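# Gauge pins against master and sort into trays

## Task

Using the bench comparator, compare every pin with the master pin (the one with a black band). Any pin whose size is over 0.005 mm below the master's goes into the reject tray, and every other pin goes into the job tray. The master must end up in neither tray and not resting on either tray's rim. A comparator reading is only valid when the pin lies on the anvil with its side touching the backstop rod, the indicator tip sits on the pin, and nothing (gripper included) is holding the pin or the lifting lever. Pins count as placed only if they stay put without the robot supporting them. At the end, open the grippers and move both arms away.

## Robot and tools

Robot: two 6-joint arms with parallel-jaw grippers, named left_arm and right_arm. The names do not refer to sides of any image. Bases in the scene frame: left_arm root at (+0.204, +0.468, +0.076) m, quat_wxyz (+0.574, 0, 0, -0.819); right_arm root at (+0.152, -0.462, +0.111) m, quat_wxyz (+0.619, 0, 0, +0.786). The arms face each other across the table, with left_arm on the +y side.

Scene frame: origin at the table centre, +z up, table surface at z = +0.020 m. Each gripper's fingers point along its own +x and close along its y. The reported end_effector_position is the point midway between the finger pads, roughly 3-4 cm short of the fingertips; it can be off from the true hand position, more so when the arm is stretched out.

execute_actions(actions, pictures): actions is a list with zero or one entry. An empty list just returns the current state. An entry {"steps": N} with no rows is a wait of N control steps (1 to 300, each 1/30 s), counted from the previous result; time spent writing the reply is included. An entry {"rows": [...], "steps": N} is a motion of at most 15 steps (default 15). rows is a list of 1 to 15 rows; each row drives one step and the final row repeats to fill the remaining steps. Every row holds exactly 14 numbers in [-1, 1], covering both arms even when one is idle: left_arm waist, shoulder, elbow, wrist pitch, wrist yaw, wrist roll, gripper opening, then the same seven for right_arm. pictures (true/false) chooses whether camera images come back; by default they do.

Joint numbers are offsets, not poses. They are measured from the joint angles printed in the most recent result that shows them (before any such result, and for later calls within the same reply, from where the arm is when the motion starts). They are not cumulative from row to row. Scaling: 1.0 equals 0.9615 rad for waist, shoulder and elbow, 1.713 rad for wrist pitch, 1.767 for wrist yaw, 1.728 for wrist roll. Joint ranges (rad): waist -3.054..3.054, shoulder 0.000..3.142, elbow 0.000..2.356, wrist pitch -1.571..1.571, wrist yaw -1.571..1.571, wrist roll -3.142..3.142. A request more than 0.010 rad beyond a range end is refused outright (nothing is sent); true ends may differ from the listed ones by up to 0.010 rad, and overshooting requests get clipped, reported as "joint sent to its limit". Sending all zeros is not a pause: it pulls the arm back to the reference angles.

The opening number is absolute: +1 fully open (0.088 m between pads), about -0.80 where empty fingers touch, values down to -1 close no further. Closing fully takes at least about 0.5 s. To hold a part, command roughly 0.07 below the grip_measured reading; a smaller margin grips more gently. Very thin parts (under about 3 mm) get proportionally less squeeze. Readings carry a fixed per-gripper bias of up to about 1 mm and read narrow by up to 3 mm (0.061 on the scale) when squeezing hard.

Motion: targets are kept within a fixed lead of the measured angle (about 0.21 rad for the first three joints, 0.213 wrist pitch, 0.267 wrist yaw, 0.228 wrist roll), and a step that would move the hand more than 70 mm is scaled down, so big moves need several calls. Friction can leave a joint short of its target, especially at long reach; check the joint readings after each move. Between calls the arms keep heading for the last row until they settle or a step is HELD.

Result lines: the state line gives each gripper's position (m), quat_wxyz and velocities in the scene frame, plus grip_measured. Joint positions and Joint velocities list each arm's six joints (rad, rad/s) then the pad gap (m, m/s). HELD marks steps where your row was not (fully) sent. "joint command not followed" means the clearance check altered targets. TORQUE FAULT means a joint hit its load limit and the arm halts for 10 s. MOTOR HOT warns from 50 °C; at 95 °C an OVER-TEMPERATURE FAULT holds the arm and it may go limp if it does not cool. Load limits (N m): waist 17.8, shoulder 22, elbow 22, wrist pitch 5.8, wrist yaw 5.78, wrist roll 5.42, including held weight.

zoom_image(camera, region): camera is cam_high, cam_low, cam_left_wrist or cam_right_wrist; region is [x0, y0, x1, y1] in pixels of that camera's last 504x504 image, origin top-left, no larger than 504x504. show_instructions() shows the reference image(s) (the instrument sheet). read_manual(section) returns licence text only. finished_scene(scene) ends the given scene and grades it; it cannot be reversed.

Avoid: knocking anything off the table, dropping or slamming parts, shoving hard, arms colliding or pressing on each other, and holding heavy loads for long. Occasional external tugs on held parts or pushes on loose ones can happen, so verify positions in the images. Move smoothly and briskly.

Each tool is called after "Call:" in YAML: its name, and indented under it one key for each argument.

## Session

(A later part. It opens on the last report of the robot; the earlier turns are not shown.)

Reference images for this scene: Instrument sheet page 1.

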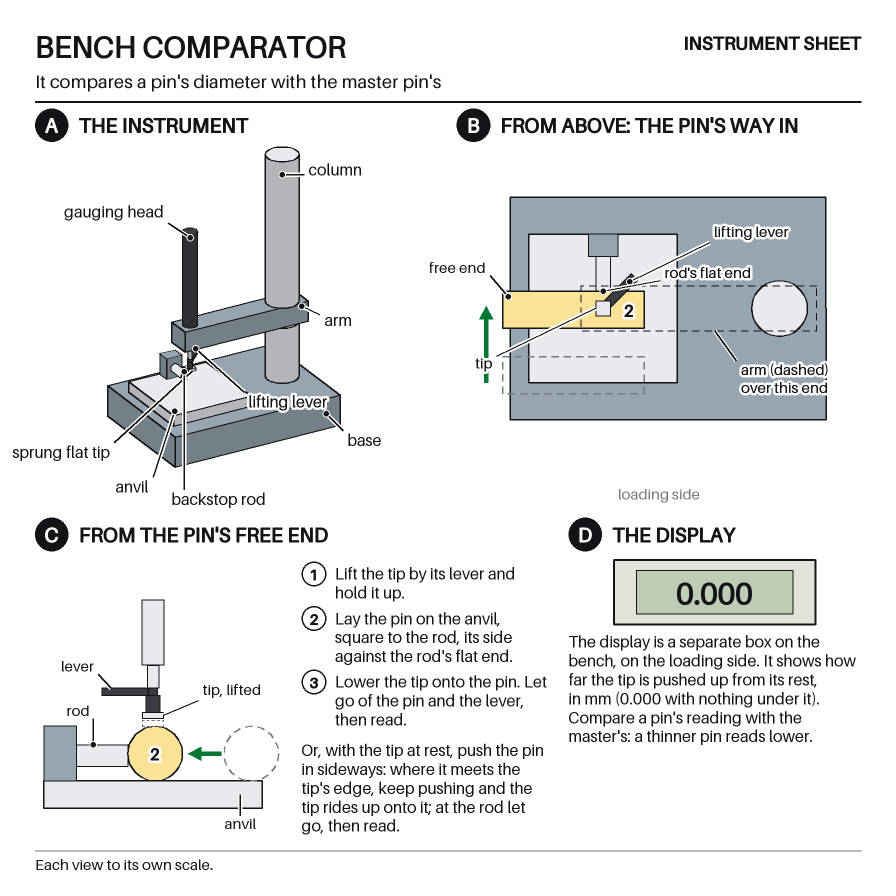

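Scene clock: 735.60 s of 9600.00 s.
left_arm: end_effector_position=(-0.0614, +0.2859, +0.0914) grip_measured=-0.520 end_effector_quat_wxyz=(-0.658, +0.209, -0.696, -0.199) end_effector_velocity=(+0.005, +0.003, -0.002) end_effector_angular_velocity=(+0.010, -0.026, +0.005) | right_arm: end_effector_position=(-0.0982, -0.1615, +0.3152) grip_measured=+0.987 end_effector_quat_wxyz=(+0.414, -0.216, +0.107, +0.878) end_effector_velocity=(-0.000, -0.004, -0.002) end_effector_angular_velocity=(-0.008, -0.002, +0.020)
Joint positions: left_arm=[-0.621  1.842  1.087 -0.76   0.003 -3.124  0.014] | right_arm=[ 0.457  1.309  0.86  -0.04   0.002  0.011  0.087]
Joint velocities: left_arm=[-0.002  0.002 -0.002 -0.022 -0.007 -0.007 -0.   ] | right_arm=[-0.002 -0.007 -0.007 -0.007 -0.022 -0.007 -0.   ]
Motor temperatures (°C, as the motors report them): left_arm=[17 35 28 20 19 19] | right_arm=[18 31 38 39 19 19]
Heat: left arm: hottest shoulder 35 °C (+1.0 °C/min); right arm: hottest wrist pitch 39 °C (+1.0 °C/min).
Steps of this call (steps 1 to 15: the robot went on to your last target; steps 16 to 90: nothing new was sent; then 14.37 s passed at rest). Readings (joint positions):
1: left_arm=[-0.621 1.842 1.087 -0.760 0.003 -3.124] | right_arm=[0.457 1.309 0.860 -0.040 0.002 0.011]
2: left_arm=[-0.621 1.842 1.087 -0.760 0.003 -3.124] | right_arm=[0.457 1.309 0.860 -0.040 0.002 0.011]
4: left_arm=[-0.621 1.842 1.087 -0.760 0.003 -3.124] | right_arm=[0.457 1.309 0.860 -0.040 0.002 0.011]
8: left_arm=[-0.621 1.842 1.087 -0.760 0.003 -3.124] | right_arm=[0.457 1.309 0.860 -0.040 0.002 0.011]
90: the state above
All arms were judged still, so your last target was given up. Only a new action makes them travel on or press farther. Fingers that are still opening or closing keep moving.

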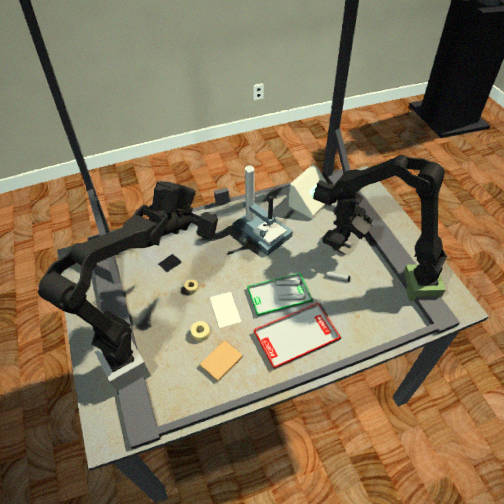

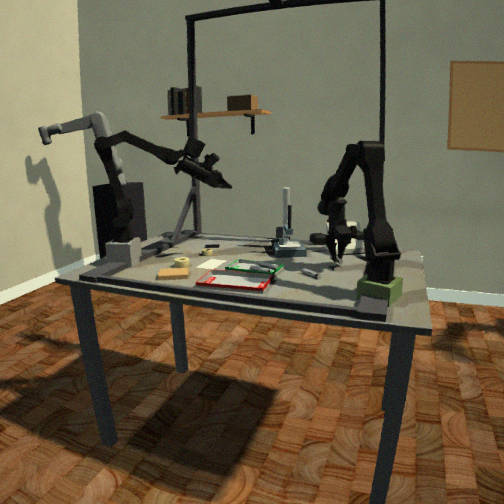

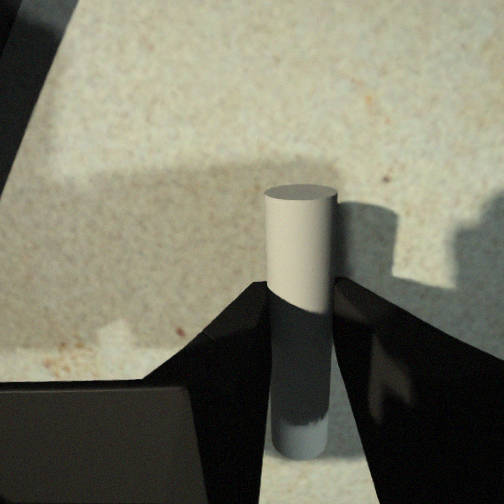

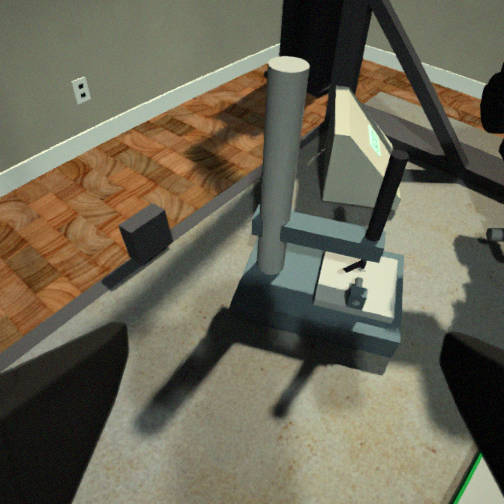

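Call:
execute_actions:
  actions:
    - {"rows":[[0,0.015,-0.016,0.017,0,0,-0.75,0,0,0,0,0,0,1],[0,0.03,-0.033,0.034,0,0,-0.75,0,0,0,0,0,0,1],[0,0.045,-0.049,0.05,0,0,-0.75,0,0,0,0,0,0,1],[0,0.045,-0.049,0.05,0,0,-0.75,0,0,0,0,0,0,1],[0,0.045,-0.049,0.05,0,0,-0.75,0,0,0,0,0,0,1],[0,0.045,-0.049,0.05,0,0,-0.75,0,0,0,0,0,0,1],[0,0.045,-0.049,0.05,0,0,-0.75,0,0,0,0,0,0,1],[0,0.045,-0.049,0.05,0,0,-0.75,0,0,0,0,0,0,1]],"steps":15}

Scene clock: 741.03 s of 9600.00 s.
left_arm: end_effector_position=(-0.0612, +0.2860, +0.0712) grip_measured=-0.520 end_effector_quat_wxyz=(-0.656, +0.209, -0.697, -0.199) end_effector_velocity=(+0.002, +0.001, +0.000) end_effector_angular_velocity=(-0.001, -0.009, +0.020) | right_arm: end_effector_position=(-0.0982, -0.1615, +0.3152) grip_measured=+0.987 end_effector_quat_wxyz=(+0.414, -0.216, +0.107, +0.878) end_effector_velocity=(-0.000, +0.000, +0.001) end_effector_angular_velocity=(+0.008, +0.002, +0.007)
Joint positions: left_arm=[-0.621  1.881  1.044 -0.675  0.003 -3.124  0.014] | right_arm=[ 0.457  1.309  0.86  -0.04   0.002  0.011  0.087]
Joint velocities: left_arm=[-0.002 -0.002 -0.002 -0.007 -0.007 -0.022 -0.   ] | right_arm=[-0.002 -0.002 -0.002  0.007 -0.007 -0.007 -0.   ]
Motor temperatures (°C, as the motors report them): left_arm=[17 35 28 20 19 19] | right_arm=[18 31 38 39 19 19]
Heat: left arm: hottest shoulder 35 °C (+1.0 °C/min); right arm: hottest wrist pitch 39 °C (+1.0 °C/min).
Steps of this call (steps 1 to 90: nothing new was sent; then 1.93 s passed at rest; steps 91 to 105: all 15 steps of this action). Readings (joint positions):
91: left_arm=[-0.621 1.842 1.084 -0.754 0.003 -3.124] | right_arm=[0.457 1.309 0.860 -0.040 0.002 0.011]
92: left_arm=[-0.621 1.844 1.079 -0.740 0.003 -3.124] | right_arm=[0.457 1.309 0.860 -0.040 0.002 0.011]
94: left_arm=[-0.621 1.856 1.066 -0.701 0.003 -3.124] | right_arm=[0.457 1.309 0.860 -0.040 0.002 0.011]
98: left_arm=[-0.621 1.880 1.045 -0.684 0.003 -3.124] | right_arm=[0.457 1.309 0.860 -0.040 0.002 0.011]
105: the state above

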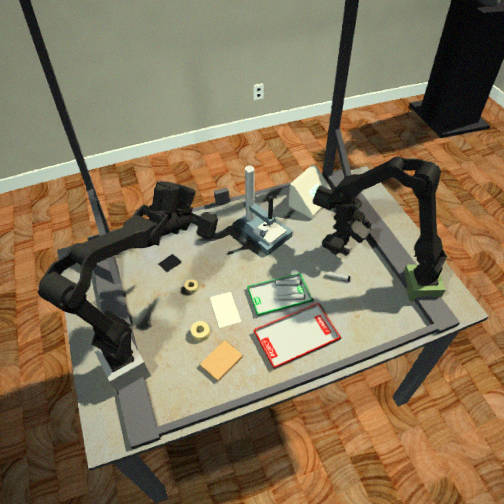

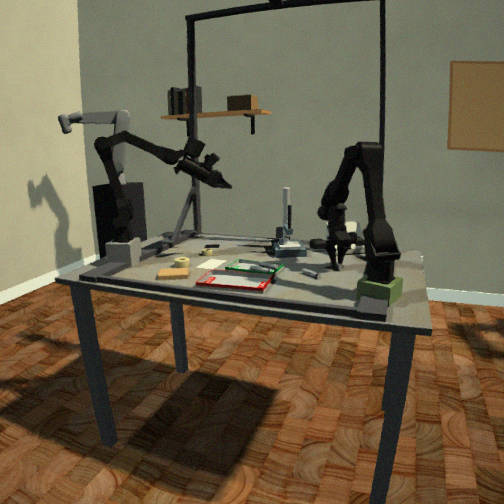

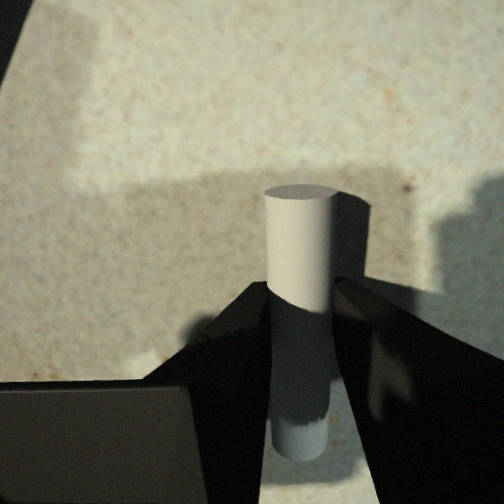

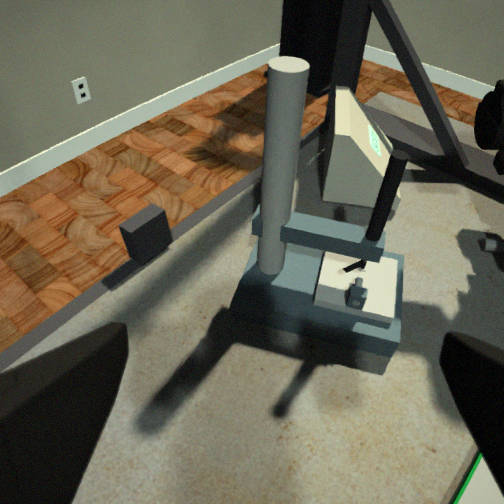

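Call:
execute_actions:
  actions:
    - {"rows":[[0,0,0,0,0,0,-0.45,0,0,0,0,0,0,1],[0,0,0,0,0,0,-0.35,0,0,0,0,0,0,1],[0,0,0,0,0,0,-0.2,0,0,0,0,0,0,1],[0,0,0,0,0,0,0,0,0,0,0,0,0,1],[0,0,0,0,0,0,0.1,0,0,0,0,0,0,1],[0,-0.04,0,0,0,0,0.1,0,0,0,0,0,0,1],[0,-0.09,-0.02,0.01,0,0,0.1,0,0,0,0,0,0,1],[0,-0.15,-0.07,0.04,0,0,0.1,0,0,0,0,0,0,1],[0,-0.21,-0.14,0.09,0,0,0.1,0,0,0,0,0,0,1],[0,-0.27,-0.22,0.15,0,0,0.1,0,0,0,0,0,0,1],[0,-0.33,-0.3,0.2,0,0,0.1,0,0,0,0,0,0,1],[0,-0.38,-0.38,0.25,0,0,0.1,0,0,0,0,0,0,1],[0,-0.42,-0.44,0.29,0,0,0.1,0,0,0,0,0,0,1],[0,-0.451,-0.492,0.322,0,0,0.1,0,0,0,0,0,0,1]],"steps":15}
  pictures: false

Call:
execute_actions:
  actions:
    - {"steps":15}

Scene clock: 755.33 s of 9600.00 s.
left_arm: end_effector_position=(-0.0573, +0.2887, +0.1132) grip_measured=+0.092 end_effector_quat_wxyz=(-0.485, +0.250, -0.825, -0.144) end_effector_velocity=(+0.135, +0.093, -0.051) end_effector_angular_velocity=(-0.392, +0.552, -0.005) | right_arm: end_effector_position=(-0.0982, -0.1615, +0.3152) grip_measured=+0.987 end_effector_quat_wxyz=(+0.414, -0.216, +0.107, +0.878) end_effector_velocity=(+0.001, -0.001, -0.002) end_effector_angular_velocity=(-0.004, -0.007, +0.007)
Joint positions: left_arm=[-0.621  1.497  0.674 -0.239  0.003 -3.124  0.044] | right_arm=[ 0.457  1.309  0.86  -0.04   0.002  0.011  0.087]
Joint velocities: left_arm=[-0.002 -0.847 -1.35   1.179 -0.007  0.007  0.003] | right_arm=[-0.002 -0.002 -0.002 -0.007 -0.007 -0.007 -0.   ]
Motor temperatures (°C, as the motors report them): left_arm=[17 34 28 20 19 19] | right_arm=[18 31 38 39 19 19]
Heat: left arm: hottest shoulder 34 °C (+0.0 °C/min); right arm: hottest wrist pitch 39 °C (+0.0 °C/min).
Steps of this call (steps 1 to 15: the robot went on to your last target; steps 16 to 90: nothing new was sent; then 10.80 s passed at rest; steps 91 to 105: all 15 steps of this action). Readings (joint positions):
91: left_arm=[-0.621 1.881 1.044 -0.675 0.003 -3.124] | right_arm=[0.457 1.309 0.860 -0.040 0.002 0.011]
92: left_arm=[-0.621 1.881 1.044 -0.675 0.003 -3.124] | right_arm=[0.457 1.309 0.860 -0.040 0.002 0.011]
94: left_arm=[-0.621 1.881 1.044 -0.675 0.003 -3.124] | right_arm=[0.457 1.309 0.860 -0.040 0.002 0.011]
98: left_arm=[-0.621 1.840 1.026 -0.654 0.003 -3.124] | right_arm=[0.457 1.309 0.860 -0.040 0.002 0.011]
105: the state above

Scene clock: 755.83 s of 9600.00 s.
left_arm: end_effector_position=(-0.0514, +0.2927, +0.1086) grip_measured=+0.098 end_effector_quat_wxyz=(-0.460, +0.255, -0.840, -0.136) end_effector_velocity=(+0.001, +0.000, +0.001) end_effector_angular_velocity=(-0.006, +0.005, +0.008) | right_arm: end_effector_position=(-0.0982, -0.1615, +0.3152) grip_measured=+0.987 end_effector_quat_wxyz=(+0.414, -0.216, +0.107, +0.878) end_effector_velocity=(+0.002, +0.000, -0.002) end_effector_angular_velocity=(-0.004, -0.007, +0.003)
Joint positions: left_arm=[-0.621  1.453  0.58  -0.127  0.003 -3.124  0.044] | right_arm=[ 0.457  1.309  0.86  -0.04   0.002  0.011  0.087]
Joint velocities: left_arm=[-0.002 -0.007 -0.007  0.007 -0.007 -0.007  0.   ] | right_arm=[-0.007 -0.002 -0.002 -0.007 -0.007 -0.007 -0.   ]
Motor temperatures (°C, as the motors report them): left_arm=[17 34 28 20 19 19] | right_arm=[18 31 38 39 19 19]
Heat: left arm: hottest shoulder 34 °C (+0.0 °C/min); right arm: hottest wrist pitch 39 °C (+0.0 °C/min).
Steps of this call (steps 1 to 15: the robot went on to your last target). Readings (joint positions):
1: left_arm=[-0.621 1.477 0.638 -0.205 0.003 -3.124] | right_arm=[0.457 1.309 0.860 -0.040 0.002 0.011]
2: left_arm=[-0.621 1.469 0.614 -0.182 0.003 -3.124] | right_arm=[0.457 1.309 0.860 -0.040 0.002 0.011]
4: left_arm=[-0.621 1.465 0.590 -0.153 0.003 -3.124] | right_arm=[0.457 1.309 0.860 -0.040 0.002 0.011]
8: left_arm=[-0.621 1.456 0.582 -0.131 0.003 -3.124] | right_arm=[0.457 1.309 0.860 -0.040 0.002 0.011]
15: the state above

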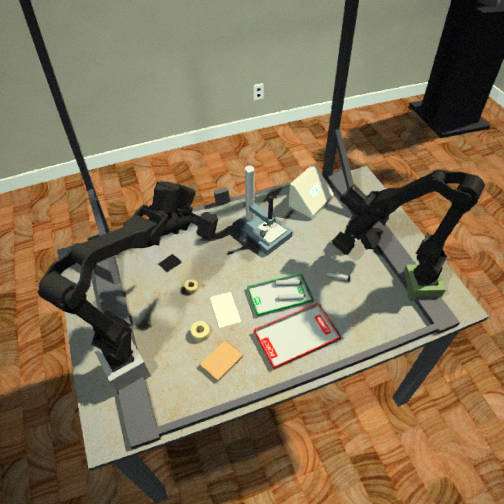

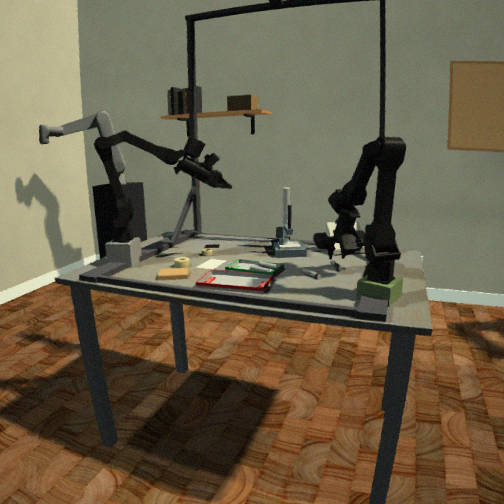

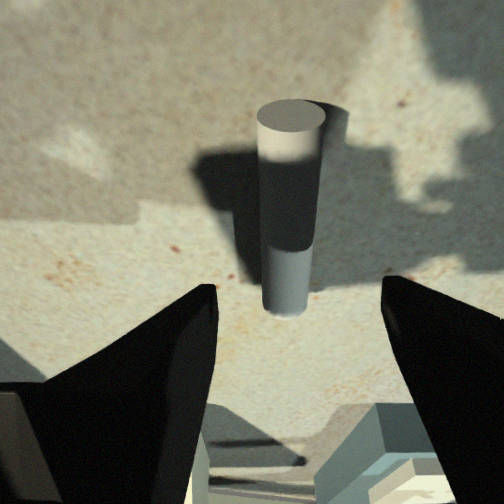

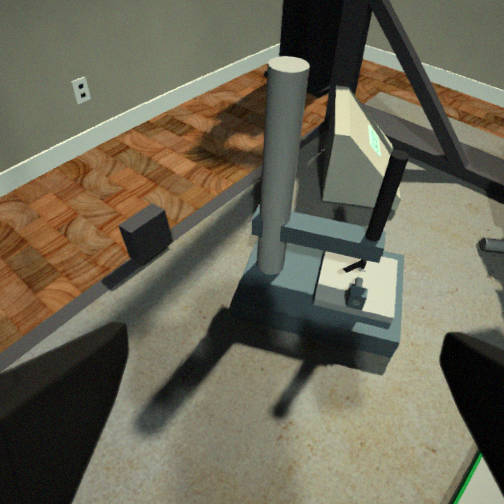

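Call:
execute_actions:
  actions:
    - {"rows":[[0,0.02,-0.02,0.025,0,0,0.1,0,0,0,0,0,0,1],[0,0.04,-0.04,0.05,0,0,0.1,0,0,0,0,0,0,1],[0,0.06,-0.055,0.075,0,0,0.1,0,0,0,0,0,0,1],[0,0.08,-0.07,0.09,0,0,0.1,0,0,0,0,0,0,1],[0,0.095,-0.078,0.1,0,0,0.1,0,0,0,0,0,0,1],[0,0.106,-0.078,0.1,0,0,0.1,0,0,0,0,0,0,1]],"steps":15}

Scene clock: 761.73 s of 9600.00 s.
left_arm: end_effector_position=(-0.0501, +0.2937, +0.0793) grip_measured=+0.098 end_effector_quat_wxyz=(-0.459, +0.255, -0.840, -0.135) end_effector_velocity=(+0.006, -0.001, -0.003) end_effector_angular_velocity=(-0.006, -0.031, +0.008) | right_arm: end_effector_position=(-0.0982, -0.1615, +0.3152) grip_measured=+0.987 end_effector_quat_wxyz=(+0.414, -0.216, +0.107, +0.878) end_effector_velocity=(+0.000, -0.001, +0.001) end_effector_angular_velocity=(+0.000, -0.004, +0.007)
Joint positions: left_arm=[-0.621  1.549  0.511  0.041  0.003 -3.124  0.044] | right_arm=[ 0.457  1.309  0.86  -0.04   0.002  0.011  0.087]
Joint velocities: left_arm=[ 0.002 -0.002 -0.002 -0.022 -0.022  0.007 -0.   ] | right_arm=[-0.002 -0.002  0.002 -0.007 -0.007 -0.007 -0.   ]
Motor temperatures (°C, as the motors report them): left_arm=[17 33 28 20 19 19] | right_arm=[18 31 38 39 19 19]
Heat: left arm: hottest shoulder 33 °C (-1.0 °C/min); right arm: hottest wrist pitch 39 °C (+0.0 °C/min).
Steps of this call (steps 1 to 15: the robot went on to your last target; steps 16 to 90: nothing new was sent; then 2.40 s passed at rest; steps 91 to 105: all 15 steps of this action). Readings (joint positions):
91: left_arm=[-0.621 1.455 0.578 -0.117 0.003 -3.124] | right_arm=[0.457 1.309 0.860 -0.040 0.002 0.011]
92: left_arm=[-0.621 1.460 0.572 -0.095 0.003 -3.124] | right_arm=[0.457 1.309 0.860 -0.040 0.002 0.011]
94: left_arm=[-0.621 1.484 0.554 -0.033 0.003 -3.124] | right_arm=[0.457 1.309 0.860 -0.040 0.002 0.011]
98: left_arm=[-0.621 1.539 0.519 0.021 0.003 -3.124] | right_arm=[0.457 1.309 0.860 -0.040 0.002 0.011]
105: the state above

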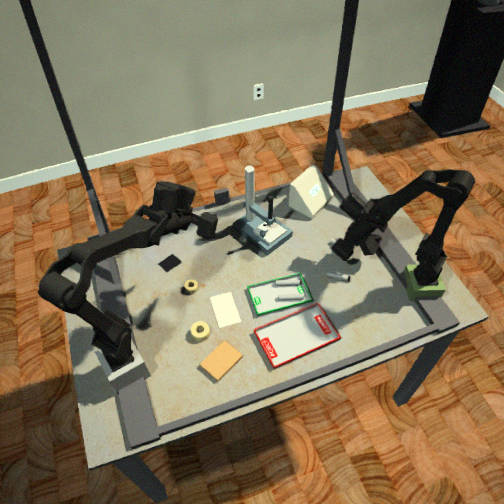

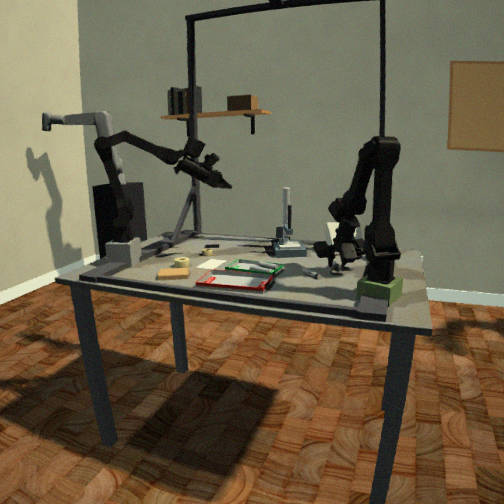

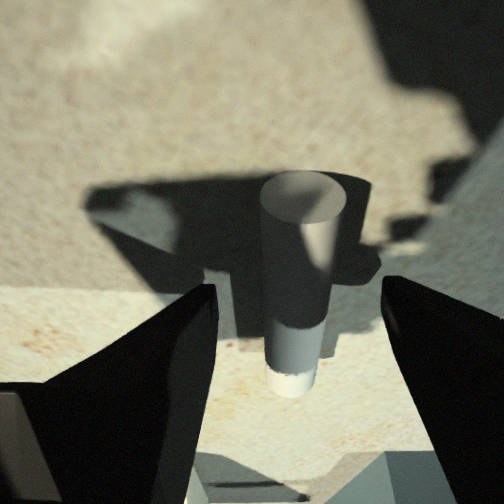

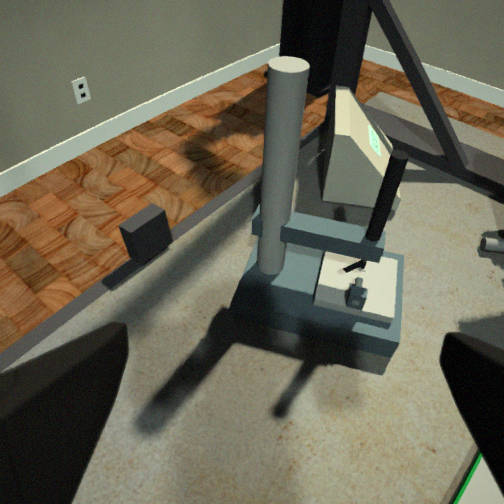

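Call:
execute_actions:
  actions:
    - {"rows":[[0,-0.015,-0.015,0,0,0,0.1,0,0,0,0,0,0,1],[0,-0.03,-0.033,0,0,0,0.1,0,0,0,0,0,0,1],[0,-0.048,-0.052,0,0,0,0.1,0,0,0,0,0,0,1]],"steps":12}

Scene clock: 766.70 s of 9600.00 s.
left_arm: end_effector_position=(-0.0412, +0.2998, +0.0783) grip_measured=+0.098 end_effector_quat_wxyz=(-0.459, +0.255, -0.840, -0.136) end_effector_velocity=(+0.001, -0.000, +0.003) end_effector_angular_velocity=(-0.006, +0.005, +0.008) | right_arm: end_effector_position=(-0.0982, -0.1615, +0.3152) grip_measured=+0.987 end_effector_quat_wxyz=(+0.414, -0.216, +0.107, +0.878) end_effector_velocity=(+0.001, -0.002, +0.000) end_effector_angular_velocity=(+0.000, -0.004, +0.007)
Joint positions: left_arm=[-0.621  1.51   0.47   0.042  0.003 -3.124  0.044] | right_arm=[ 0.457  1.309  0.86  -0.04   0.002  0.011  0.087]
Joint velocities: left_arm=[-0.002 -0.017 -0.002 -0.007 -0.007 -0.007  0.   ] | right_arm=[-0.002 -0.007 -0.002 -0.007 -0.007 -0.007 -0.   ]
Motor temperatures (°C, as the motors report them): left_arm=[17 33 28 21 19 19] | right_arm=[18 31 38 39 19 19]
Heat: left arm: hottest shoulder 33 °C (-1.0 °C/min); right arm: hottest wrist pitch 39 °C (+0.0 °C/min).
Steps of this call (steps 1 to 15: the robot went on to your last target; steps 16 to 90: nothing new was sent; then 1.57 s passed at rest; steps 91 to 102: all 12 steps of this action). Readings (joint positions):
91: left_arm=[-0.621 1.549 0.510 0.041 0.003 -3.124] | right_arm=[0.457 1.309 0.860 -0.040 0.002 0.011]
92: left_arm=[-0.621 1.545 0.506 0.042 0.003 -3.124] | right_arm=[0.457 1.309 0.860 -0.040 0.002 0.011]
94: left_arm=[-0.621 1.527 0.489 0.042 0.003 -3.124] | right_arm=[0.457 1.309 0.860 -0.040 0.002 0.011]
98: left_arm=[-0.621 1.513 0.471 0.042 0.003 -3.124] | right_arm=[0.457 1.309 0.860 -0.040 0.002 0.011]
102: the state above

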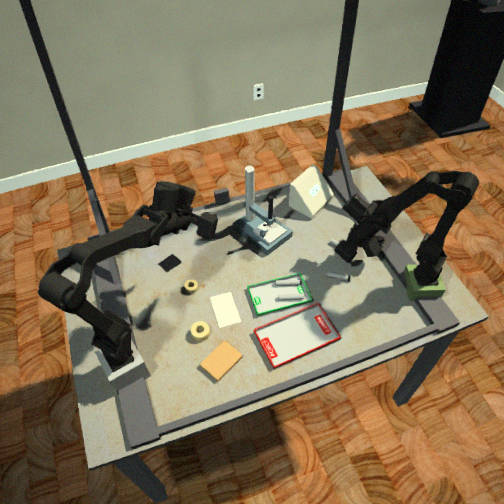

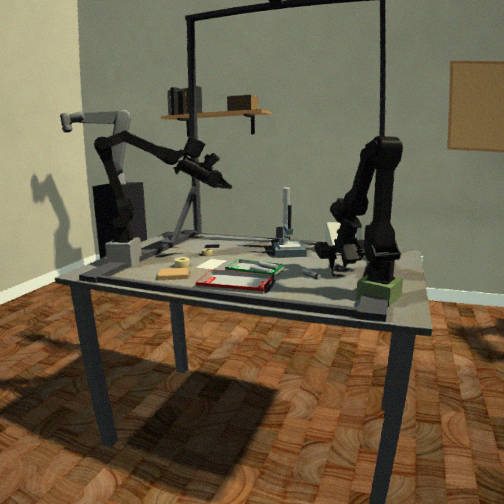

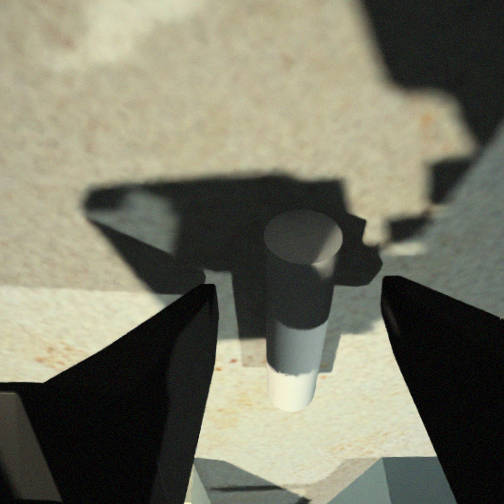

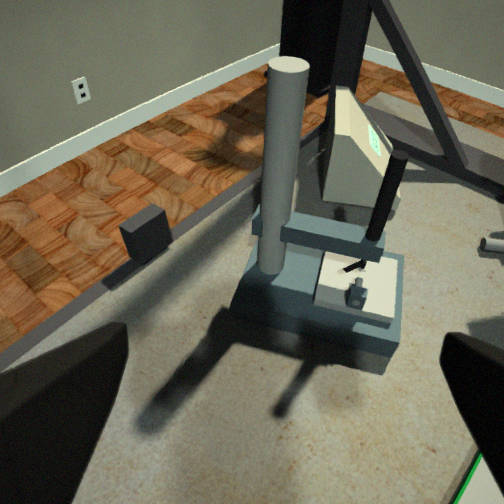

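Call:
execute_actions:
  actions:
    - {"rows":[[0,0,0,0,0,0,-0.2,0,0,0,0,0,0,1],[0,0,0,0,0,0,-0.3,0,0,0,0,0,0,1],[0,0,0,0,0,0,-0.4,0,0,0,0,0,0,1],[0,0,0,0,0,0,-0.5,0,0,0,0,0,0,1],[0,0,0,0,0,0,-0.75,0,0,0,0,0,0,1],[0,0,0,0,0,0,-0.75,0,0,0,0,0,0,1],[0,0,0,0,0,0,-0.75,0,0,0,0,0,0,1],[0,0,0,0,0,0,-0.75,0,0,0,0,0,0,1],[0,-0.03,0,0,0,0,-0.75,0,0,0,0,0,0,1],[0,-0.06,0.04,-0.04,0,0,-0.75,0,0,0,0,0,0,1],[0,-0.07,0.12,-0.09,0,0,-0.75,0,0,0,0,0,0,1],[0,-0.06,0.2,-0.12,0,0,-0.75,0,0,0,0,0,0,1],[0,-0.04,0.28,-0.15,0,0,-0.75,0,0,0,0,0,0,1],[0,-0.01,0.36,-0.18,0,0,-0.75,0,0,0,0,0,0,1],[0.02,0.03,0.43,-0.2,0,0,-0.75,0,0,0,0,0,0,1]],"steps":15}
  pictures: false

Call:
execute_actions:
  actions:
    - {"steps":12}

Scene clock: 777.80 s of 9600.00 s.
left_arm: end_effector_position=(-0.0648, +0.2832, +0.1196) grip_measured=-0.518 end_effector_quat_wxyz=(-0.468, +0.254, -0.835, -0.139) end_effector_velocity=(-0.314, -0.251, +0.386) end_effector_angular_velocity=(-0.282, +0.426, +0.093) | right_arm: end_effector_position=(-0.0982, -0.1615, +0.3152) grip_measured=+0.987 end_effector_quat_wxyz=(+0.414, -0.216, +0.107, +0.878) end_effector_velocity=(+0.001, -0.001, -0.002) end_effector_angular_velocity=(-0.004, -0.007, +0.007)
Joint positions: left_arm=[-0.62   1.498  0.683 -0.205  0.004 -3.124  0.014] | right_arm=[ 0.457  1.309  0.86  -0.04   0.002  0.011  0.087]
Joint velocities: left_arm=[ 0.09   0.374  1.888 -1.004  0.007 -0.007 -0.   ] | right_arm=[-0.002 -0.002 -0.002 -0.007 -0.007 -0.007 -0.   ]
Motor temperatures (°C, as the motors report them): left_arm=[17 32 28 21 19 19] | right_arm=[18 31 38 39 19 19]
Heat: left arm: hottest shoulder 32 °C (-3.0 °C/min); right arm: hottest wrist pitch 39 °C (+0.0 °C/min).
Steps of this call (steps 1 to 15: the robot went on to your last target; steps 16 to 90: nothing new was sent; then 7.60 s passed at rest; steps 91 to 105: all 15 steps of this action). Readings (joint positions):
91: left_arm=[-0.621 1.509 0.469 0.042 0.003 -3.124] | right_arm=[0.457 1.309 0.860 -0.040 0.002 0.011]
92: left_arm=[-0.621 1.509 0.469 0.042 0.003 -3.124] | right_arm=[0.457 1.309 0.860 -0.040 0.002 0.011]
94: left_arm=[-0.621 1.509 0.469 0.042 0.003 -3.124] | right_arm=[0.457 1.309 0.860 -0.040 0.002 0.011]
98: left_arm=[-0.621 1.509 0.469 0.042 0.004 -3.124] | right_arm=[0.457 1.309 0.860 -0.040 0.002 0.011]
105: the state above

Scene clock: 778.20 s of 9600.00 s.
left_arm: end_effector_position=(-0.0946, +0.2562, +0.1616) grip_measured=-0.518 end_effector_quat_wxyz=(-0.442, +0.264, -0.846, -0.134) end_effector_velocity=(+0.003, -0.001, -0.001) end_effector_angular_velocity=(-0.007, -0.014, +0.016) | right_arm: end_effector_position=(-0.0982, -0.1615, +0.3152) grip_measured=+0.987 end_effector_quat_wxyz=(+0.414, -0.216, +0.107, +0.878) end_effector_velocity=(+0.001, -0.001, -0.002) end_effector_angular_velocity=(-0.004, -0.007, +0.007)
Joint positions: left_arm=[-0.605  1.538  0.879 -0.302  0.004 -3.124  0.014] | right_arm=[ 0.457  1.309  0.86  -0.04   0.002  0.011  0.087]
Joint velocities: left_arm=[-0.002 -0.002 -0.002 -0.007 -0.022 -0.007 -0.   ] | right_arm=[-0.002 -0.002 -0.002 -0.007 -0.007 -0.007 -0.   ]
Motor temperatures (°C, as the motors report them): left_arm=[17 32 28 21 19 19] | right_arm=[18 31 38 39 19 19]
Heat: left arm: hottest shoulder 32 °C (-3.0 °C/min); right arm: hottest wrist pitch 39 °C (+0.0 °C/min).
Steps of this call (steps 1 to 12: the robot went on to your last target). Readings (joint positions):
1: left_arm=[-0.616 1.508 0.746 -0.232 0.004 -3.124] | right_arm=[0.457 1.309 0.860 -0.040 0.002 0.011]
2: left_arm=[-0.612 1.518 0.797 -0.246 0.004 -3.124] | right_arm=[0.457 1.309 0.860 -0.040 0.002 0.011]
4: left_arm=[-0.607 1.522 0.859 -0.266 0.004 -3.124] | right_arm=[0.457 1.309 0.860 -0.040 0.002 0.011]
8: left_arm=[-0.605 1.528 0.879 -0.298 0.004 -3.124] | right_arm=[0.457 1.309 0.860 -0.040 0.002 0.011]
12: the state above

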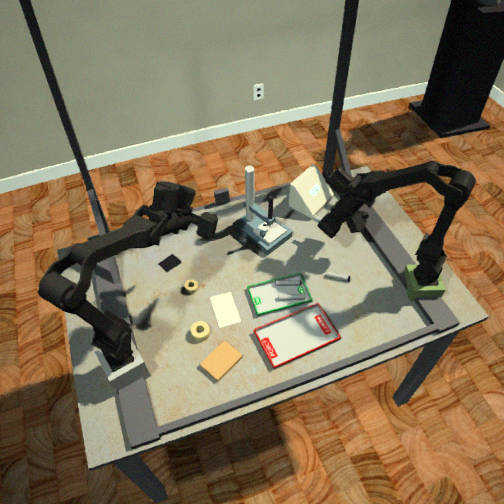

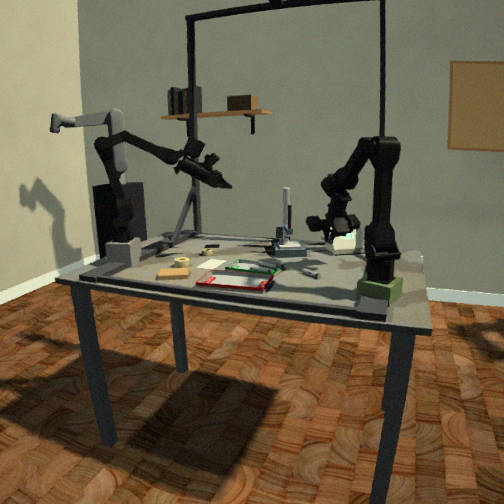

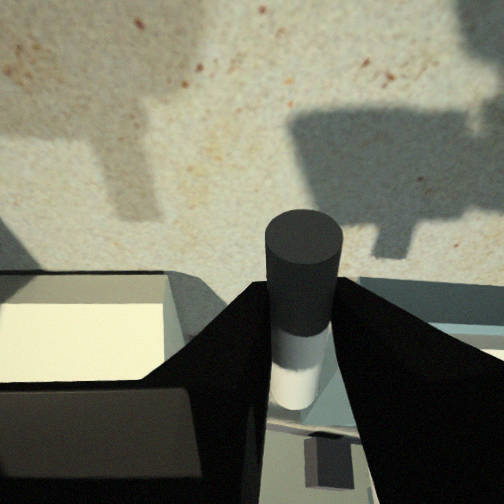

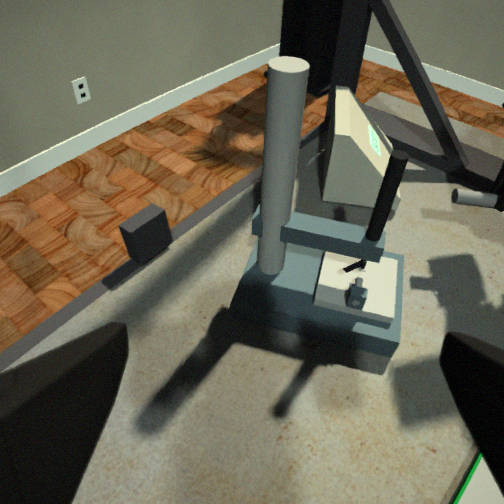

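Call:
execute_actions:
  actions:
    - {"rows":[[0.03,0.03,0.06,-0.01,0.01,0.02,-0.75,0,0,0,0,0,0,1],[0.06,0.07,0.12,-0.02,0.02,0.05,-0.75,0,0,0,0,0,0,1],[0.09,0.12,0.19,-0.03,0.03,0.08,-0.75,0,0,0,0,0,0,1],[0.12,0.17,0.25,-0.04,0.042,0.108,-0.75,0,0,0,0,0,0,1],[0.12,0.23,0.31,-0.047,0.042,0.108,-0.75,0,0,0,0,0,0,1],[0.12,0.29,0.37,-0.047,0.042,0.108,-0.75,0,0,0,0,0,0,1],[0.12,0.35,0.43,-0.047,0.042,0.108,-0.75,0,0,0,0,0,0,1],[0.12,0.4,0.48,-0.047,0.042,0.108,-0.75,0,0,0,0,0,0,1],[0.12,0.45,0.53,-0.047,0.042,0.108,-0.75,0,0,0,0,0,0,1],[0.12,0.49,0.57,-0.047,0.042,0.108,-0.75,0,0,0,0,0,0,1],[0.12,0.52,0.595,-0.047,0.042,0.108,-0.75,0,0,0,0,0,0,1],[0.12,0.545,0.605,-0.047,0.042,0.108,-0.75,0,0,0,0,0,0,1],[0.12,0.564,0.605,-0.047,0.042,0.108,-0.75,0,0,0,0,0,0,1]],"steps":15}
  pictures: false

Call:
execute_actions:
  actions:
    - {"steps":20}

Scene clock: 788.17 s of 9600.00 s.
left_arm: end_effector_position=(-0.1707, +0.1444, +0.1391) grip_measured=-0.518 end_effector_quat_wxyz=(-0.464, +0.242, -0.846, -0.103) end_effector_velocity=(+0.020, +0.018, -0.221) end_effector_angular_velocity=(+0.373, -0.429, -0.005) | right_arm: end_effector_position=(-0.0982, -0.1615, +0.3152) grip_measured=+0.987 end_effector_quat_wxyz=(+0.414, -0.216, +0.107, +0.878) end_effector_velocity=(-0.001, -0.002, -0.002) end_effector_angular_velocity=(-0.004, -0.007, +0.012)
Joint positions: left_arm=[-0.49   2.049  1.435 -0.378  0.071 -2.944  0.014] | right_arm=[ 0.457  1.309  0.86  -0.04   0.002  0.011  0.087]
Joint velocities: left_arm=[-0.002  0.486  0.085 -0.168 -0.007  0.007 -0.   ] | right_arm=[ 0.002 -0.002 -0.002 -0.007 -0.007 -0.007 -0.   ]
Motor temperatures (°C, as the motors report them): left_arm=[17 32 29 21 19 19] | right_arm=[18 31 38 39 19 19]
Heat: left arm: hottest shoulder 32 °C (-3.0 °C/min); right arm: hottest wrist pitch 39 °C (+0.0 °C/min).
Steps of this call (steps 1 to 30: the robot went on to your last target; steps 31 to 90: nothing new was sent; then 6.47 s passed at rest; steps 91 to 105: all 15 steps of this action). Readings (joint positions):
91: left_arm=[-0.603 1.542 0.884 -0.308 0.007 -3.119] | right_arm=[0.457 1.309 0.860 -0.040 0.002 0.011]
92: left_arm=[-0.593 1.555 0.903 -0.324 0.016 -3.099] | right_arm=[0.457 1.309 0.860 -0.040 0.002 0.011]
94: left_arm=[-0.556 1.613 0.981 -0.348 0.043 -3.028] | right_arm=[0.457 1.309 0.860 -0.040 0.002 0.011]
98: left_arm=[-0.495 1.799 1.213 -0.369 0.061 -2.960] | right_arm=[0.457 1.309 0.860 -0.040 0.002 0.011]
105: the state above

Scene clock: 788.83 s of 9600.00 s.
left_arm: end_effector_position=(-0.1715, +0.1439, +0.1284) grip_measured=-0.518 end_effector_quat_wxyz=(-0.474, +0.238, -0.841, -0.108) end_effector_velocity=(+0.002, -0.001, +0.001) end_effector_angular_velocity=(+0.000, -0.004, +0.013) | right_arm: end_effector_position=(-0.0982, -0.1615, +0.3152) grip_measured=+0.987 end_effector_quat_wxyz=(+0.414, -0.216, +0.107, +0.878) end_effector_velocity=(-0.002, -0.004, -0.002) end_effector_angular_velocity=(-0.016, -0.008, +0.025)
Joint positions: left_arm=[-0.49   2.08   1.449 -0.385  0.072 -2.943  0.014] | right_arm=[ 0.457  1.309  0.86  -0.04   0.002  0.011  0.087]
Joint velocities: left_arm=[ 0.002 -0.002  0.002 -0.007 -0.007 -0.007  0.   ] | right_arm=[ 0.002 -0.002  0.002 -0.022 -0.022 -0.007 -0.   ]
Motor temperatures (°C, as the motors report them): left_arm=[17 32 29 21 19 19] | right_arm=[18 31 38 39 19 19]
Heat: left arm: hottest shoulder 32 °C (-3.0 °C/min); right arm: hottest wrist pitch 39 °C (+0.0 °C/min).
Steps of this call (steps 1 to 20: the robot went on to your last target). Readings (joint positions):
1: left_arm=[-0.490 2.062 1.436 -0.382 0.071 -2.943] | right_arm=[0.457 1.309 0.860 -0.040 0.002 0.011]
2: left_arm=[-0.490 2.071 1.436 -0.386 0.071 -2.943] | right_arm=[0.457 1.309 0.860 -0.040 0.002 0.011]
4: left_arm=[-0.490 2.080 1.436 -0.387 0.072 -2.943] | right_arm=[0.457 1.309 0.860 -0.040 0.002 0.011]
8: left_arm=[-0.490 2.080 1.448 -0.385 0.072 -2.943] | right_arm=[0.457 1.309 0.860 -0.040 0.002 0.011]
20: the state above

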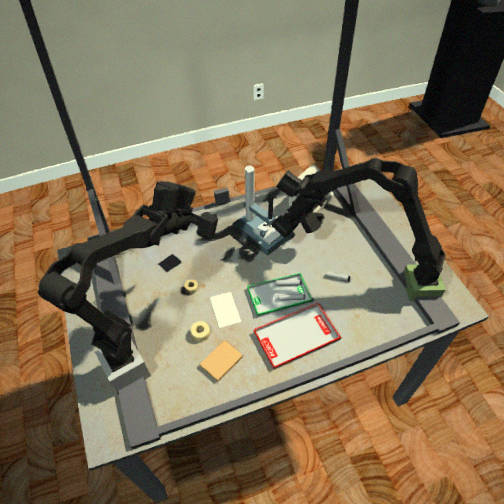

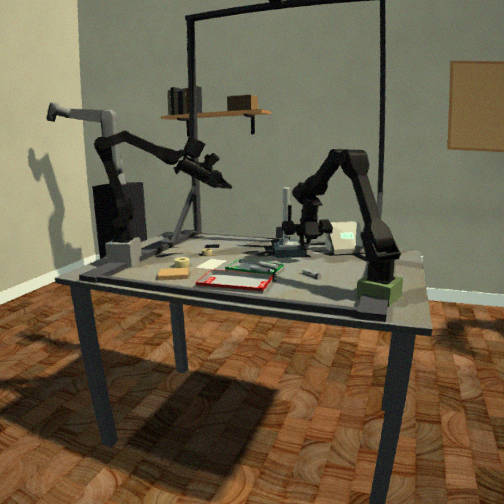

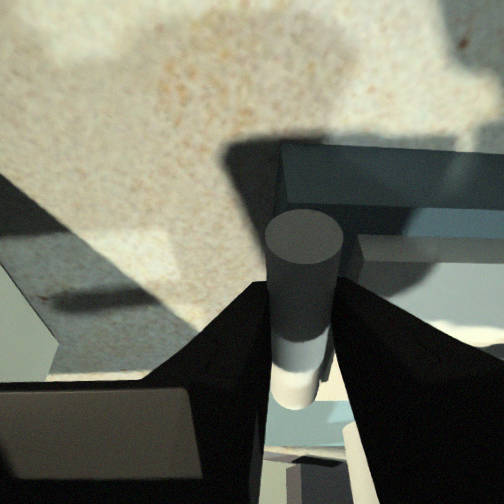

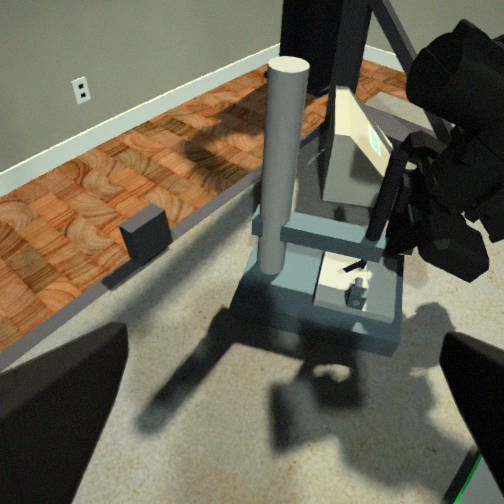

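Call:
execute_actions:
  actions:
    - {"rows":[[0,0,0.018,0,0,0,-0.75,0,0,0,0,0,0,1],[0,0,0.018,0,0,0,-0.75,0,0,0,0,0,0,1],[0.012,0,0.018,0,0,0,-0.75,0,0,0,0,0,0,1],[0.024,0,0.018,0,0,0.005,-0.75,0,0,0,0,0,0,1],[0.036,0,0.018,0,0.003,0.01,-0.75,0,0,0,0,0,0,1],[0.048,0,0.018,0,0.005,0.015,-0.75,0,0,0,0,0,0,1],[0.06,0,0.018,0,0.007,0.02,-0.75,0,0,0,0,0,0,1],[0.072,0,0.018,0,0.009,0.025,-0.75,0,0,0,0,0,0,1],[0.082,0,0.018,0,0.011,0.035,-0.75,0,0,0,0,0,0,1],[0.09,0,0.018,0,0.013,0.045,-0.75,0,0,0,0,0,0,1],[0.096,0,0.018,0,0.013,0.054,-0.75,0,0,0,0,0,0,1],[0.102,0,0.018,0,0.013,0.054,-0.75,0,0,0,0,0,0,1],[0.108,0,0.018,0,0.013,0.054,-0.75,0,0,0,0,0,0,1],[0.114,0,0.018,0,0.013,0.054,-0.75,0,0,0,0,0,0,1],[0.12,0,0.018,0,0.013,0.054,-0.75,0,0,0,0,0,0,1]],"steps":15}
  pictures: false

Call:
execute_actions:
  actions:
    - {"steps":10}
  pictures: false

Call:
execute_actions:
  actions:
    - {"rows":[[0.008,0,0,0,0,0,-0.75,0,0,0,0,0,0,1],[0.012,0,0,0,0,0,-0.75,0,0,0,0,0,0,1],[0.016,0,0,0,0,0,-0.75,0,0,0,0,0,0,1],[0.02,0,0,0,0,0,-0.75,0,0,0,0,0,0,1],[0.024,0,0,0,0,0,-0.75,0,0,0,0,0,0,1],[0.028,0,0,0,0,0,-0.75,0,0,0,0,0,0,1],[0.032,0,0,0,0,0,-0.75,0,0,0,0,0,0,1]],"steps":15}

Call:
zoom_image:
  camera: "cam_right_wrist"
  region: [310,220,430,320]

Scene clock: 804.80 s of 9600.00 s.
left_arm: end_effector_position=(-0.1416, +0.1092, +0.1315) grip_measured=-0.518 end_effector_quat_wxyz=(-0.472, +0.251, -0.839, -0.100) end_effector_velocity=(+0.096, -0.090, -0.001) end_effector_angular_velocity=(-0.027, -0.031, +0.210) | right_arm: end_effector_position=(-0.0982, -0.1615, +0.3152) grip_measured=+0.987 end_effector_quat_wxyz=(+0.414, -0.216, +0.107, +0.878) end_effector_velocity=(-0.003, -0.003, +0.001) end_effector_angular_velocity=(+0.003, +0.008, +0.025)
Joint positions: left_arm=[-0.39   2.08   1.457 -0.386  0.099 -2.86   0.014] | right_arm=[ 0.457  1.309  0.86  -0.04   0.002  0.011  0.087]
Joint velocities: left_arm=[ 0.261 -0.002 -0.002 -0.007 -0.007  0.066 -0.   ] | right_arm=[ 0.002 -0.002 -0.002  0.007 -0.022 -0.007 -0.   ]
Motor temperatures (°C, as the motors report them): left_arm=[17 34 30 22 19 19] | right_arm=[18 31 38 39 19 19]
Heat: left arm: hottest shoulder 34 °C (-1.0 °C/min); right arm: hottest wrist pitch 39 °C (+0.0 °C/min).
Steps of this call (steps 1 to 15: the robot went on to your last target; steps 16 to 90: nothing new was sent; then 12.47 s passed at rest; steps 91 to 105: all 15 steps of this action). Readings (joint positions):
91: left_arm=[-0.490 2.080 1.449 -0.385 0.072 -2.943] | right_arm=[0.457 1.309 0.860 -0.040 0.002 0.011]
92: left_arm=[-0.490 2.080 1.449 -0.385 0.072 -2.943] | right_arm=[0.457 1.309 0.860 -0.040 0.002 0.011]
94: left_arm=[-0.487 2.080 1.450 -0.385 0.072 -2.943] | right_arm=[0.457 1.309 0.860 -0.040 0.002 0.011]
98: left_arm=[-0.464 2.080 1.451 -0.386 0.099 -2.915] | right_arm=[0.457 1.309 0.860 -0.040 0.002 0.011]
105: the state above

Scene clock: 805.13 s of 9600.00 s.
left_arm: end_effector_position=(-0.1366, +0.1045, +0.1315) grip_measured=-0.518 end_effector_quat_wxyz=(-0.472, +0.255, -0.838, -0.101) end_effector_velocity=(+0.003, -0.000, -0.001) end_effector_angular_velocity=(-0.004, -0.016, +0.015) | right_arm: end_effector_position=(-0.0982, -0.1615, +0.3152) grip_measured=+0.987 end_effector_quat_wxyz=(+0.414, -0.216, +0.107, +0.878) end_effector_velocity=(+0.000, -0.001, +0.001) end_effector_angular_velocity=(-0.008, +0.006, +0.001)
Joint positions: left_arm=[-0.376  2.08   1.457 -0.386  0.099 -2.854  0.014] | right_arm=[ 0.457  1.309  0.86  -0.04   0.002  0.011  0.087]
Joint velocities: left_arm=[-0.002 -0.002 -0.002 -0.007 -0.022 -0.007 -0.   ] | right_arm=[-0.002 -0.002  0.002 -0.007 -0.007  0.007 -0.   ]
Motor temperatures (°C, as the motors report them): left_arm=[17 34 30 22 19 19] | right_arm=[18 31 38 39 19 19]
Heat: left arm: hottest shoulder 34 °C (-1.0 °C/min); right arm: hottest wrist pitch 39 °C (+0.0 °C/min).
Steps of this call (steps 1 to 10: the robot went on to your last target). Readings (joint positions):
1: left_arm=[-0.383 2.080 1.457 -0.386 0.099 -2.857] | right_arm=[0.457 1.309 0.860 -0.040 0.002 0.011]
2: left_arm=[-0.378 2.080 1.457 -0.386 0.099 -2.856] | right_arm=[0.457 1.309 0.860 -0.040 0.002 0.011]
4: left_arm=[-0.376 2.080 1.457 -0.386 0.099 -2.855] | right_arm=[0.457 1.309 0.860 -0.040 0.002 0.011]
8: left_arm=[-0.376 2.080 1.457 -0.386 0.099 -2.854] | right_arm=[0.457 1.309 0.860 -0.040 0.002 0.011]
10: the state above

Scene clock: 805.63 s of 9600.00 s.
left_arm: end_effector_position=(-0.1331, +0.1013, +0.1317) grip_measured=-0.518 end_effector_quat_wxyz=(-0.469, +0.256, -0.838, -0.106) end_effector_velocity=(+0.001, +0.002, -0.001) end_effector_angular_velocity=(+0.005, -0.007, +0.008) | right_arm: end_effector_position=(-0.0982, -0.1615, +0.3152) grip_measured=+0.987 end_effector_quat_wxyz=(+0.414, -0.216, +0.107, +0.878) end_effector_velocity=(+0.002, -0.003, -0.008) end_effector_angular_velocity=(-0.022, -0.023, +0.007)
Joint positions: left_arm=[-0.363  2.08   1.457 -0.386  0.11  -2.854  0.014] | right_arm=[ 0.457  1.309  0.86  -0.04   0.002  0.011  0.087]
Joint velocities: left_arm=[-0.002 -0.002 -0.002 -0.007 -0.007 -0.007 -0.   ] | right_arm=[-0.002  0.002 -0.007 -0.022 -0.007 -0.007 -0.   ]
Motor temperatures (°C, as the motors report them): left_arm=[17 34 30 22 19 19] | right_arm=[18 31 38 39 19 19]
Heat: left arm: hottest shoulder 34 °C (-1.0 °C/min); right arm: hottest wrist pitch 39 °C (+0.0 °C/min).
Steps of this call (steps 1 to 15: all 15 steps of this action). Readings (joint positions):
1: left_arm=[-0.376 2.080 1.457 -0.386 0.099 -2.854] | right_arm=[0.457 1.309 0.860 -0.040 0.002 0.011]
2: left_arm=[-0.376 2.080 1.457 -0.386 0.099 -2.854] | right_arm=[0.457 1.309 0.860 -0.040 0.002 0.011]
4: left_arm=[-0.374 2.080 1.457 -0.386 0.100 -2.854] | right_arm=[0.457 1.309 0.860 -0.040 0.002 0.011]
8: left_arm=[-0.364 2.080 1.457 -0.386 0.109 -2.854] | right_arm=[0.457 1.309 0.860 -0.040 0.002 0.011]
15: the state above

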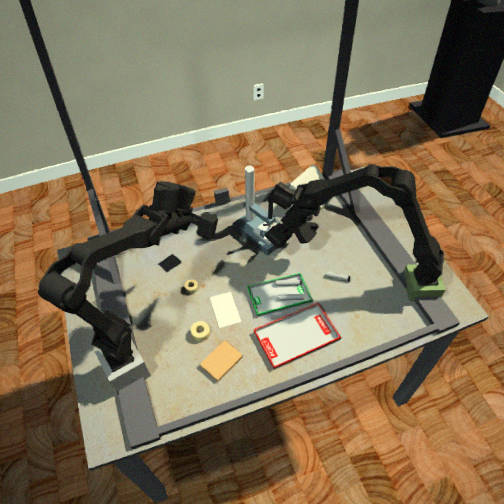

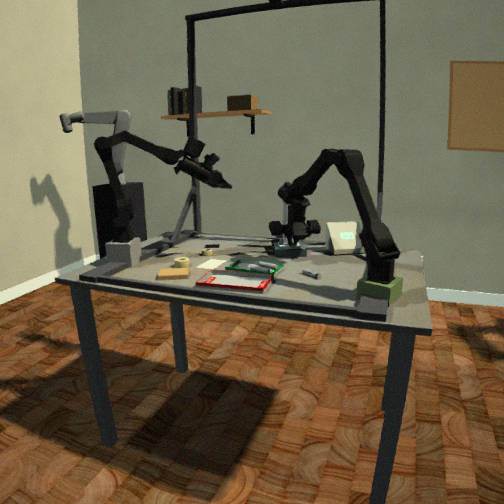

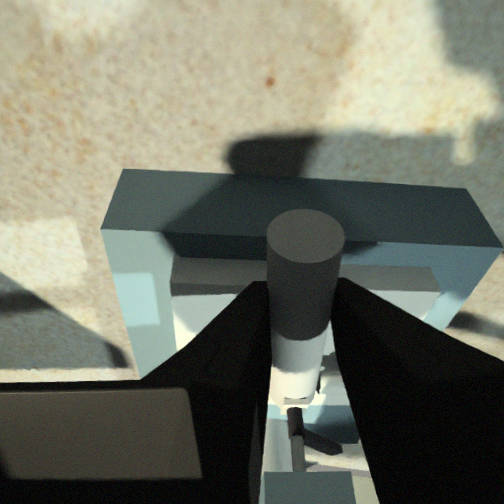

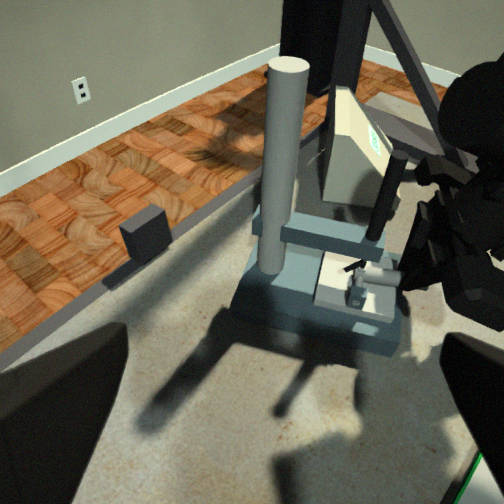

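Region (310, 220, 430, 320) of cam_right_wrist's 504x504 image, scaled by 4.200, with more detail than that image has.

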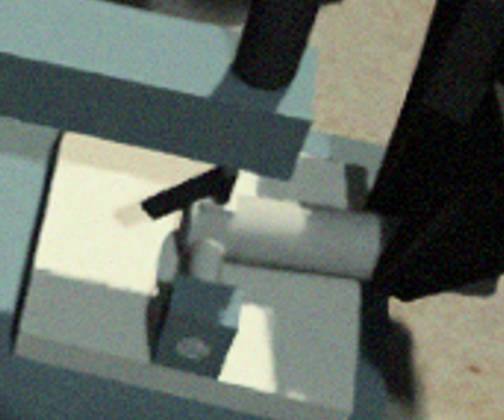

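Call:
zoom_image:
  camera: "cam_left_wrist"
  region: [230,330,370,470]

Region (230, 330, 370, 470) of cam_left_wrist's 504x504 image, scaled by 3.600, with more detail than that image has.

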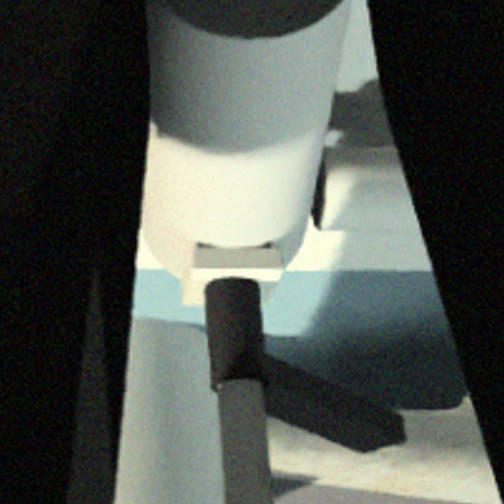

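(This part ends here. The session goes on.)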